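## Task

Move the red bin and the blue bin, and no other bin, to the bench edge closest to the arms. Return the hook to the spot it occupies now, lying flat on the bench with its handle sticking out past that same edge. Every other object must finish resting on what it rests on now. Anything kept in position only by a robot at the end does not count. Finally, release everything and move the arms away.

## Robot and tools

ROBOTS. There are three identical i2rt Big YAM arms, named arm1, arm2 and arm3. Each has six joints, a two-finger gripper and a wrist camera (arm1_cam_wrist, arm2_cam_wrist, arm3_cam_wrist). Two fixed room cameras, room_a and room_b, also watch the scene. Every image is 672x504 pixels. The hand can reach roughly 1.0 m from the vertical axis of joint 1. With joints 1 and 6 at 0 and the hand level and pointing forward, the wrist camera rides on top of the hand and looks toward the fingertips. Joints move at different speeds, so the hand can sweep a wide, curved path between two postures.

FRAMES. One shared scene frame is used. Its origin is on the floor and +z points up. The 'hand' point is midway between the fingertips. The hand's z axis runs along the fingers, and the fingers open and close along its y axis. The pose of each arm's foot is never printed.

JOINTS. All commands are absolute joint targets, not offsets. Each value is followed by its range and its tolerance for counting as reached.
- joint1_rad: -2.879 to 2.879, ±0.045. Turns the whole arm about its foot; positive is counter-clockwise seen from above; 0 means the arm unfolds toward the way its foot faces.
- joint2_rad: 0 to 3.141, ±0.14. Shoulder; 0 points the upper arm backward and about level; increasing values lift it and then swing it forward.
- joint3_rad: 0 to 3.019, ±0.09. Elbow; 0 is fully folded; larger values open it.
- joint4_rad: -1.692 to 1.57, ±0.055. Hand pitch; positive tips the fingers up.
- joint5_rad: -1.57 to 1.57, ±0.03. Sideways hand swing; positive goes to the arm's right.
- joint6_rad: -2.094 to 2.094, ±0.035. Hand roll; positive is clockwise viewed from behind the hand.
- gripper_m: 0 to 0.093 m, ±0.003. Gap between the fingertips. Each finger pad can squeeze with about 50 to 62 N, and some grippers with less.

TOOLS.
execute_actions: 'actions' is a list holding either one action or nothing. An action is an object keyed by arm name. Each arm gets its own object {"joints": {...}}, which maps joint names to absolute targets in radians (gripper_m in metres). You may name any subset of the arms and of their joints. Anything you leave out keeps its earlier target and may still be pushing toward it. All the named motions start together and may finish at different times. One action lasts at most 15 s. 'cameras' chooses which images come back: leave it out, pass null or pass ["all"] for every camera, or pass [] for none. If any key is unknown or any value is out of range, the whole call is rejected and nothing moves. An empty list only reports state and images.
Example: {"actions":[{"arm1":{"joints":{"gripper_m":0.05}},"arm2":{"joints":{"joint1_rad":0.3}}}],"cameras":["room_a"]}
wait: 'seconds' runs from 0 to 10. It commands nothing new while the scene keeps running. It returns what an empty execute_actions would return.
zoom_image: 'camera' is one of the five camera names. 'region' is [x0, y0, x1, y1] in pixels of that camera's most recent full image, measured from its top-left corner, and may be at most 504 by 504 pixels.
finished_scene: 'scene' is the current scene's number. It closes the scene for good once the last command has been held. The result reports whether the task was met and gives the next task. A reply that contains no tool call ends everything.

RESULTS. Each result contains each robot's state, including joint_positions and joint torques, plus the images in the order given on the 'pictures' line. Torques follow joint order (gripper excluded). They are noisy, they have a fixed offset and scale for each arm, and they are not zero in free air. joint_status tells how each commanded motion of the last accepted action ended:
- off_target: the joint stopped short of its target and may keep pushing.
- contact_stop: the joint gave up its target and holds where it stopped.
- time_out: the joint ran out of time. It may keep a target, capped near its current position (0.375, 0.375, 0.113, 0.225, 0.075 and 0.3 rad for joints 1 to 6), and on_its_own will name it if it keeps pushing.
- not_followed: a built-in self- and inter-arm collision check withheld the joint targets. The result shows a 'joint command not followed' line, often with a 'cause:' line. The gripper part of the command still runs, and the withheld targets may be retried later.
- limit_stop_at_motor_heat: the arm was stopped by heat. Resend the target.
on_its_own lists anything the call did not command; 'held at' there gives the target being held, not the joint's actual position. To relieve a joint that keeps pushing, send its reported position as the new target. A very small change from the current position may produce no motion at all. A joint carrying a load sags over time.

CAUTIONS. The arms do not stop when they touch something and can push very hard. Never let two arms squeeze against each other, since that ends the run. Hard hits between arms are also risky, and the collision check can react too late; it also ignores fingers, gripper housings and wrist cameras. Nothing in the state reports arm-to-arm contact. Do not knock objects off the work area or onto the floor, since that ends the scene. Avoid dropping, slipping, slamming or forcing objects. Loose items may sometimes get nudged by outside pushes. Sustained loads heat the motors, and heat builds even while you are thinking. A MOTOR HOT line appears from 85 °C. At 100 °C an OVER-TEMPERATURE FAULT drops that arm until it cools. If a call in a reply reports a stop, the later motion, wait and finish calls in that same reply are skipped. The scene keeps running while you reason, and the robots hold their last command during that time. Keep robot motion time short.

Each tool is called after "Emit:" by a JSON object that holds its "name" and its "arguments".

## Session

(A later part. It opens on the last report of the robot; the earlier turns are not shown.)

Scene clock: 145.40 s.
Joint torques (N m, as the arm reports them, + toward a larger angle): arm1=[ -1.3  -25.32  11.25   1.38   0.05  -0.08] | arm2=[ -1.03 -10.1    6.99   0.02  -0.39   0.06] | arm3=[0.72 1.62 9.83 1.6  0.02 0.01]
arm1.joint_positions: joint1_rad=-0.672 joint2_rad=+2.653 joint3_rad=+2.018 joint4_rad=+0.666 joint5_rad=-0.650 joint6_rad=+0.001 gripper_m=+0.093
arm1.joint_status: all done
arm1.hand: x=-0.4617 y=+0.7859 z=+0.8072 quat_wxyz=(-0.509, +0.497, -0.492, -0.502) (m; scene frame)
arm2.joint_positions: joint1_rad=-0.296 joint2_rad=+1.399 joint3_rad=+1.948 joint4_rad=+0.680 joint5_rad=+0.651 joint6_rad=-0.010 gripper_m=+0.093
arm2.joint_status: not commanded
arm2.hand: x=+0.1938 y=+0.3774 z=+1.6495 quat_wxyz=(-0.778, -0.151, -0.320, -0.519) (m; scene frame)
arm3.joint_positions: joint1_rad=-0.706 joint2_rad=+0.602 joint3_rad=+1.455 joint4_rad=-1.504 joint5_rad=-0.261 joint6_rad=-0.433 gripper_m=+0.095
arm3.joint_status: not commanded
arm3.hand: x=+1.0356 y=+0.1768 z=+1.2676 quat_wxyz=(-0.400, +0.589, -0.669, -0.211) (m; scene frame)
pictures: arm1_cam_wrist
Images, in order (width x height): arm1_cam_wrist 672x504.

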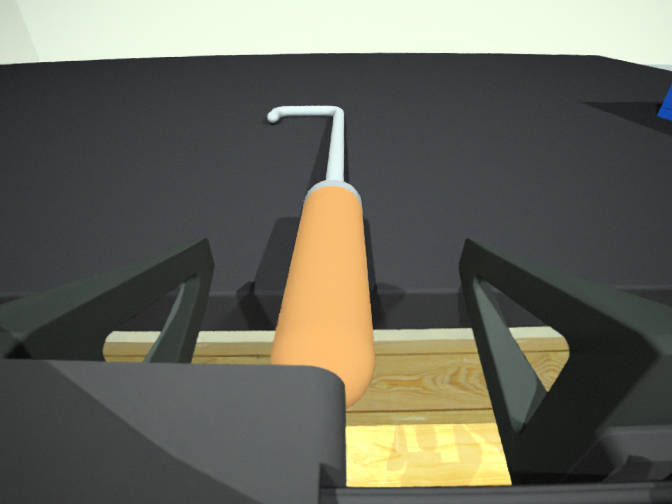

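Emit:
{"name": "execute_actions", "arguments": {"actions": [{"arm1":{"joints":{"joint4_rad":0.61,"gripper_m":0}}}], "cameras": []}}

Emit:
{"name": "execute_actions", "arguments": {"actions": [{"arm1":{"joints":{"joint6_rad":1.55,"joint2_rad":2.6}}}], "cameras": ["arm1_cam_wrist"]}}

Emit:
{"name": "execute_actions", "arguments": {"actions": [{"arm1":{"joints":{"joint2_rad":2.25}}}], "cameras": []}}

Emit:
{"name": "execute_actions", "arguments": {"actions": [{"arm1":{"joints":{"joint1_rad":0.605,"joint3_rad":1.92,"joint4_rad":0.7,"joint5_rad":0.75}}}], "cameras": []}}

Emit:
{"name": "execute_actions", "arguments": {"actions": [{"arm1":{"joints":{"joint2_rad":2.555,"joint6_rad":0}}}], "cameras": ["arm1_cam_wrist","room_a"]}}

Scene clock: 151.23 s.
Joint torques (N m, as the arm reports them, + toward a larger angle): arm1=[ -1.27 -25.35  11.29   1.3    0.04  -0.09] | arm2=[ -0.84 -10.06   7.04   0.1   -0.39   0.09] | arm3=[ 0.24  1.12  9.71  1.58 -0.04 -0.03]
arm1.joint_positions: joint1_rad=-0.672 joint2_rad=+2.653 joint3_rad=+2.018 joint4_rad=+0.620 joint5_rad=-0.650 joint6_rad=+0.001 gripper_m=+0.029
arm1.joint_status: gripper_m off_target (ended at +0.029, target +0.000); the others done
arm1.hand: x=-0.4617 y=+0.7859 z=+0.7974 quat_wxyz=(-0.493, +0.499, -0.508, -0.500) (m; scene frame)
arm2.joint_positions: joint1_rad=-0.296 joint2_rad=+1.399 joint3_rad=+1.948 joint4_rad=+0.680 joint5_rad=+0.651 joint6_rad=-0.010 gripper_m=+0.093
arm2.joint_status: not commanded
arm2.hand: x=+0.1938 y=+0.3774 z=+1.6495 quat_wxyz=(-0.778, -0.151, -0.320, -0.519) (m; scene frame)
arm3.joint_positions: joint1_rad=-0.706 joint2_rad=+0.602 joint3_rad=+1.455 joint4_rad=-1.504 joint5_rad=-0.261 joint6_rad=-0.433 gripper_m=+0.095
arm3.joint_status: not commanded
arm3.hand: x=+1.0356 y=+0.1768 z=+1.2676 quat_wxyz=(-0.400, +0.589, -0.669, -0.211) (m; scene frame)
pictures: none
No camera images: the call's "cameras" was empty. Leave "cameras" out to get every camera's image.

Scene clock: 153.40 s.
Joint torques (N m, as the arm reports them, + toward a larger angle): arm1=[ -1.26 -30.05  11.33   1.68  -0.03   0.  ] | arm2=[ -0.75 -10.13   7.01  -0.01  -0.37   0.08] | arm3=[ 0.9   1.32  9.92  1.68  0.   -0.03]
arm1.joint_positions: joint1_rad=-0.672 joint2_rad=+2.649 joint3_rad=+2.018 joint4_rad=+0.610 joint5_rad=-0.648 joint6_rad=+1.535 gripper_m=+0.029
arm1.joint_status: all done
arm1.hand: x=-0.4613 y=+0.7861 z=+0.7980 quat_wxyz=(-0.007, +0.005, -0.714, -0.700) (m; scene frame)
arm2.joint_positions: joint1_rad=-0.296 joint2_rad=+1.399 joint3_rad=+1.948 joint4_rad=+0.680 joint5_rad=+0.651 joint6_rad=-0.010 gripper_m=+0.093
arm2.joint_status: not commanded
arm2.hand: x=+0.1938 y=+0.3774 z=+1.6495 quat_wxyz=(-0.778, -0.151, -0.320, -0.519) (m; scene frame)
arm3.joint_positions: joint1_rad=-0.706 joint2_rad=+0.602 joint3_rad=+1.455 joint4_rad=-1.504 joint5_rad=-0.261 joint6_rad=-0.433 gripper_m=+0.095
arm3.joint_status: not commanded
arm3.hand: x=+1.0356 y=+0.1768 z=+1.2676 quat_wxyz=(-0.400, +0.589, -0.669, -0.211) (m; scene frame)
pictures: arm1_cam_wrist
Images, in order (width x height): arm1_cam_wrist 672x504.

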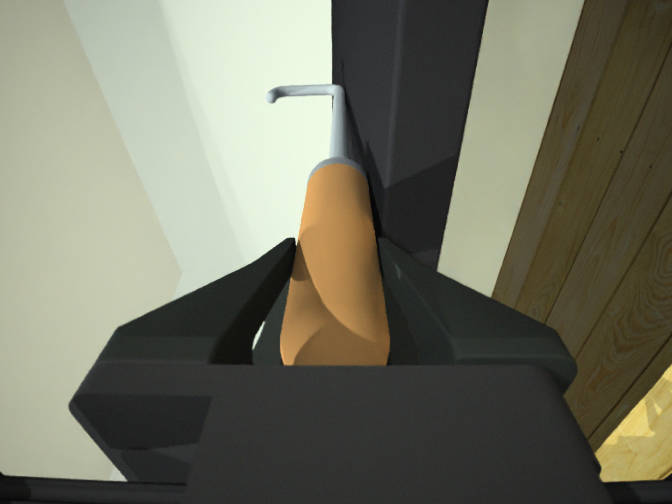

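Scene clock: 155.30 s.
Joint torques (N m, as the arm reports them, + toward a larger angle): arm1=[ -1.16 -28.97  12.38   2.48   0.35  -0.01] | arm2=[ -0.9  -10.01   7.    -0.01  -0.39   0.08] | arm3=[ 0.85  1.29  9.85  1.81 -0.02 -0.04]
arm1.joint_positions: joint1_rad=-0.672 joint2_rad=+2.300 joint3_rad=+2.020 joint4_rad=+0.582 joint5_rad=-0.654 joint6_rad=+1.536 gripper_m=+0.029
arm1.joint_status: all done
arm1.hand: x=-0.4684 y=+0.7763 z=+1.1030 quat_wxyz=(-0.075, +0.074, -0.615, -0.782) (m; scene frame)
arm2.joint_positions: joint1_rad=-0.296 joint2_rad=+1.399 joint3_rad=+1.948 joint4_rad=+0.680 joint5_rad=+0.651 joint6_rad=-0.010 gripper_m=+0.093
arm2.joint_status: not commanded
arm2.hand: x=+0.1938 y=+0.3774 z=+1.6495 quat_wxyz=(-0.778, -0.151, -0.320, -0.519) (m; scene frame)
arm3.joint_positions: joint1_rad=-0.706 joint2_rad=+0.602 joint3_rad=+1.455 joint4_rad=-1.504 joint5_rad=-0.261 joint6_rad=-0.433 gripper_m=+0.095
arm3.joint_status: not commanded
arm3.hand: x=+1.0356 y=+0.1768 z=+1.2676 quat_wxyz=(-0.400, +0.589, -0.669, -0.211) (m; scene frame)
pictures: none
No camera images: the call's "cameras" was empty. Leave "cameras" out to get every camera's image.

Scene clock: 158.10 s.
Joint torques (N m, as the arm reports them, + toward a larger angle): arm1=[ -1.85 -29.24  12.05   3.12  -0.2   -0.03] | arm2=[ -0.81 -10.37   7.08   0.07  -0.4    0.06] | arm3=[ 0.69  1.79  9.82  1.82  0.03 -0.01]
arm1.joint_positions: joint1_rad=+0.612 joint2_rad=+2.313 joint3_rad=+1.878 joint4_rad=+0.650 joint5_rad=+0.753 joint6_rad=+1.537 gripper_m=+0.029
arm1.joint_status: all done
arm1.hand: x=-1.3464 y=+0.7734 z=+1.0295 quat_wxyz=(-0.004, -0.082, -0.646, -0.759) (m; scene frame)
arm2.joint_positions: joint1_rad=-0.296 joint2_rad=+1.399 joint3_rad=+1.948 joint4_rad=+0.680 joint5_rad=+0.651 joint6_rad=-0.010 gripper_m=+0.093
arm2.joint_status: not commanded
arm2.hand: x=+0.1938 y=+0.3774 z=+1.6495 quat_wxyz=(-0.778, -0.151, -0.320, -0.519) (m; scene frame)
arm3.joint_positions: joint1_rad=-0.706 joint2_rad=+0.602 joint3_rad=+1.455 joint4_rad=-1.504 joint5_rad=-0.261 joint6_rad=-0.433 gripper_m=+0.095
arm3.joint_status: not commanded
arm3.hand: x=+1.0356 y=+0.1768 z=+1.2676 quat_wxyz=(-0.400, +0.589, -0.669, -0.211) (m; scene frame)
pictures: none
No camera images: the call's "cameras" was empty. Leave "cameras" out to get every camera's image.

Scene clock: 160.20 s.
Joint torques (N m, as the arm reports them, + toward a larger angle): arm1=[ -1.91 -28.81  10.31   1.72   0.16  -0.39] | arm2=[ -0.8  -10.24   7.     0.07  -0.4    0.06] | arm3=[ 0.75  2.02  9.81  1.58 -0.02 -0.03]
arm1.joint_positions: joint1_rad=+0.612 joint2_rad=+2.600 joint3_rad=+1.885 joint4_rad=+0.696 joint5_rad=+0.748 joint6_rad=+0.027 gripper_m=+0.029
arm1.joint_status: all done
arm1.hand: x=-1.3493 y=+0.7725 z=+0.7970 quat_wxyz=(-0.518, +0.470, -0.537, -0.472) (m; scene frame)
arm2.joint_positions: joint1_rad=-0.296 joint2_rad=+1.399 joint3_rad=+1.948 joint4_rad=+0.680 joint5_rad=+0.651 joint6_rad=-0.010 gripper_m=+0.093
arm2.joint_status: not commanded
arm2.hand: x=+0.1938 y=+0.3774 z=+1.6495 quat_wxyz=(-0.778, -0.151, -0.320, -0.519) (m; scene frame)
arm3.joint_positions: joint1_rad=-0.706 joint2_rad=+0.602 joint3_rad=+1.455 joint4_rad=-1.504 joint5_rad=-0.261 joint6_rad=-0.433 gripper_m=+0.095
arm3.joint_status: not commanded
arm3.hand: x=+1.0356 y=+0.1768 z=+1.2676 quat_wxyz=(-0.400, +0.589, -0.669, -0.211) (m; scene frame)
pictures: arm1_cam_wrist, room_a
Images, in order (width x height): arm1_cam_wrist 672x504, room_a 672x504.

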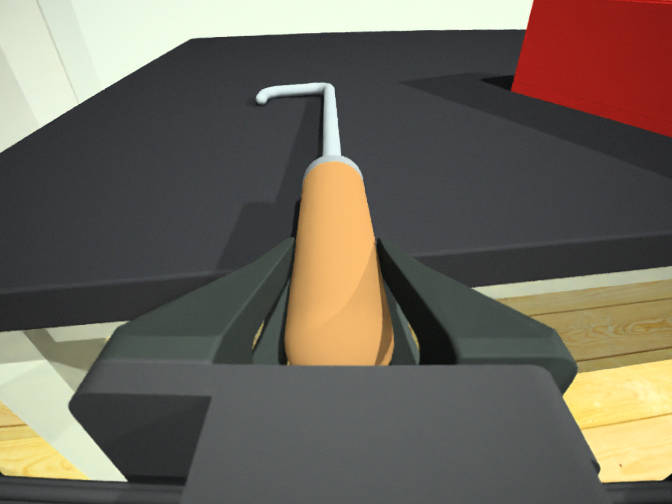

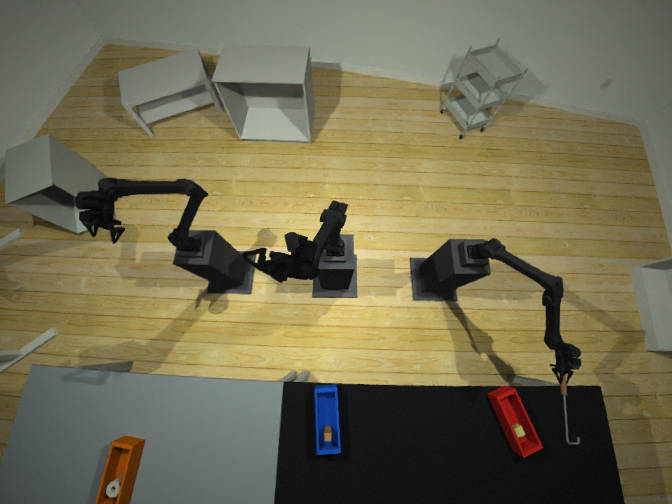

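Emit:
{"name": "execute_actions", "arguments": {"actions": [{"arm1":{"joints":{"joint5_rad":0.82}}}], "cameras": []}}

Emit:
{"name": "execute_actions", "arguments": {"actions": [{"arm1":{"joints":{"gripper_m":0.093}}}], "cameras": []}}

Emit:
{"name": "execute_actions", "arguments": {"actions": [{"arm1":{"joints":{"joint2_rad":2.1}}}], "cameras": []}}

Emit:
{"name": "finished_scene", "arguments": {"scene": 2}}

Scene clock: 164.37 s.
Joint torques (N m, as the arm reports them, + toward a larger angle): arm1=[ -1.83 -28.82  10.28   1.69   0.19  -0.38] | arm2=[ -0.79 -10.31   6.98   0.05  -0.39   0.08] | arm3=[ 0.95  1.61  9.96  1.64 -0.01 -0.06]
arm1.joint_positions: joint1_rad=+0.611 joint2_rad=+2.600 joint3_rad=+1.885 joint4_rad=+0.696 joint5_rad=+0.818 joint6_rad=+0.026 gripper_m=+0.029
arm1.joint_status: all done
arm1.hand: x=-1.3363 y=+0.7713 z=+0.7971 quat_wxyz=(-0.535, +0.451, -0.553, -0.452) (m; scene frame)
arm2.joint_positions: joint1_rad=-0.296 joint2_rad=+1.399 joint3_rad=+1.948 joint4_rad=+0.680 joint5_rad=+0.651 joint6_rad=-0.010 gripper_m=+0.093
arm2.joint_status: not commanded
arm2.hand: x=+0.1938 y=+0.3774 z=+1.6495 quat_wxyz=(-0.778, -0.151, -0.320, -0.519) (m; scene frame)
arm3.joint_positions: joint1_rad=-0.706 joint2_rad=+0.602 joint3_rad=+1.455 joint4_rad=-1.504 joint5_rad=-0.261 joint6_rad=-0.433 gripper_m=+0.095
arm3.joint_status: not commanded
arm3.hand: x=+1.0356 y=+0.1768 z=+1.2676 quat_wxyz=(-0.400, +0.589, -0.669, -0.211) (m; scene frame)
pictures: none
No camera images: the call's "cameras" was empty. Leave "cameras" out to get every camera's image.

Scene clock: 165.20 s.
Joint torques (N m, as the arm reports them, + toward a larger angle): arm1=[ -1.84 -27.74  10.38   1.7    0.16  -0.23] | arm2=[ -0.91 -10.3    7.03   0.02  -0.42   0.09] | arm3=[ 1.    1.81  9.7   1.6   0.03 -0.02]
arm1.joint_positions: joint1_rad=+0.611 joint2_rad=+2.586 joint3_rad=+1.885 joint4_rad=+0.696 joint5_rad=+0.818 joint6_rad=+0.015 gripper_m=+0.093
arm1.joint_status: all done
arm1.hand: x=-1.3371 y=+0.7727 z=+0.8093 quat_wxyz=(-0.538, +0.449, -0.550, -0.454) (m; scene frame)
arm2.joint_positions: joint1_rad=-0.296 joint2_rad=+1.399 joint3_rad=+1.948 joint4_rad=+0.680 joint5_rad=+0.651 joint6_rad=-0.010 gripper_m=+0.093
arm2.joint_status: not commanded
arm2.hand: x=+0.1938 y=+0.3774 z=+1.6495 quat_wxyz=(-0.778, -0.151, -0.320, -0.519) (m; scene frame)
arm3.joint_positions: joint1_rad=-0.706 joint2_rad=+0.602 joint3_rad=+1.455 joint4_rad=-1.504 joint5_rad=-0.261 joint6_rad=-0.433 gripper_m=+0.095
arm3.joint_status: not commanded
arm3.hand: x=+1.0356 y=+0.1768 z=+1.2676 quat_wxyz=(-0.400, +0.589, -0.669, -0.211) (m; scene frame)
pictures: none
No camera images: the call's "cameras" was empty. Leave "cameras" out to get every camera's image.

Scene clock: 167.10 s.
Joint torques (N m, as the arm reports them, + toward a larger angle): arm1=[ -1.86 -23.68  10.34   1.14  -0.14  -0.27] | arm2=[ -0.85 -10.14   6.98   0.09  -0.39   0.07] | arm3=[ 0.77  1.77  9.82  1.76 -0.01 -0.05]
arm1.joint_positions: joint1_rad=+0.611 joint2_rad=+2.109 joint3_rad=+1.906 joint4_rad=+0.702 joint5_rad=+0.818 joint6_rad=+0.014 gripper_m=+0.093
arm1.joint_status: all done
arm1.hand: x=-1.3073 y=+0.7366 z=+1.2192 quat_wxyz=(-0.532, +0.258, -0.521, -0.616) (m; scene frame)
arm2.joint_positions: joint1_rad=-0.296 joint2_rad=+1.399 joint3_rad=+1.948 joint4_rad=+0.680 joint5_rad=+0.651 joint6_rad=-0.010 gripper_m=+0.093
arm2.joint_status: not commanded
arm2.hand: x=+0.1938 y=+0.3774 z=+1.6495 quat_wxyz=(-0.778, -0.151, -0.320, -0.519) (m; scene frame)
arm3.joint_positions: joint1_rad=-0.706 joint2_rad=+0.602 joint3_rad=+1.455 joint4_rad=-1.504 joint5_rad=-0.261 joint6_rad=-0.433 gripper_m=+0.095
arm3.joint_status: not commanded
arm3.hand: x=+1.0356 y=+0.1768 z=+1.2676 quat_wxyz=(-0.400, +0.589, -0.669, -0.211) (m; scene frame)
pictures: none
No camera images: the call's "cameras" was empty. Leave "cameras" out to get every camera's image.

The scene is finished: the task was done.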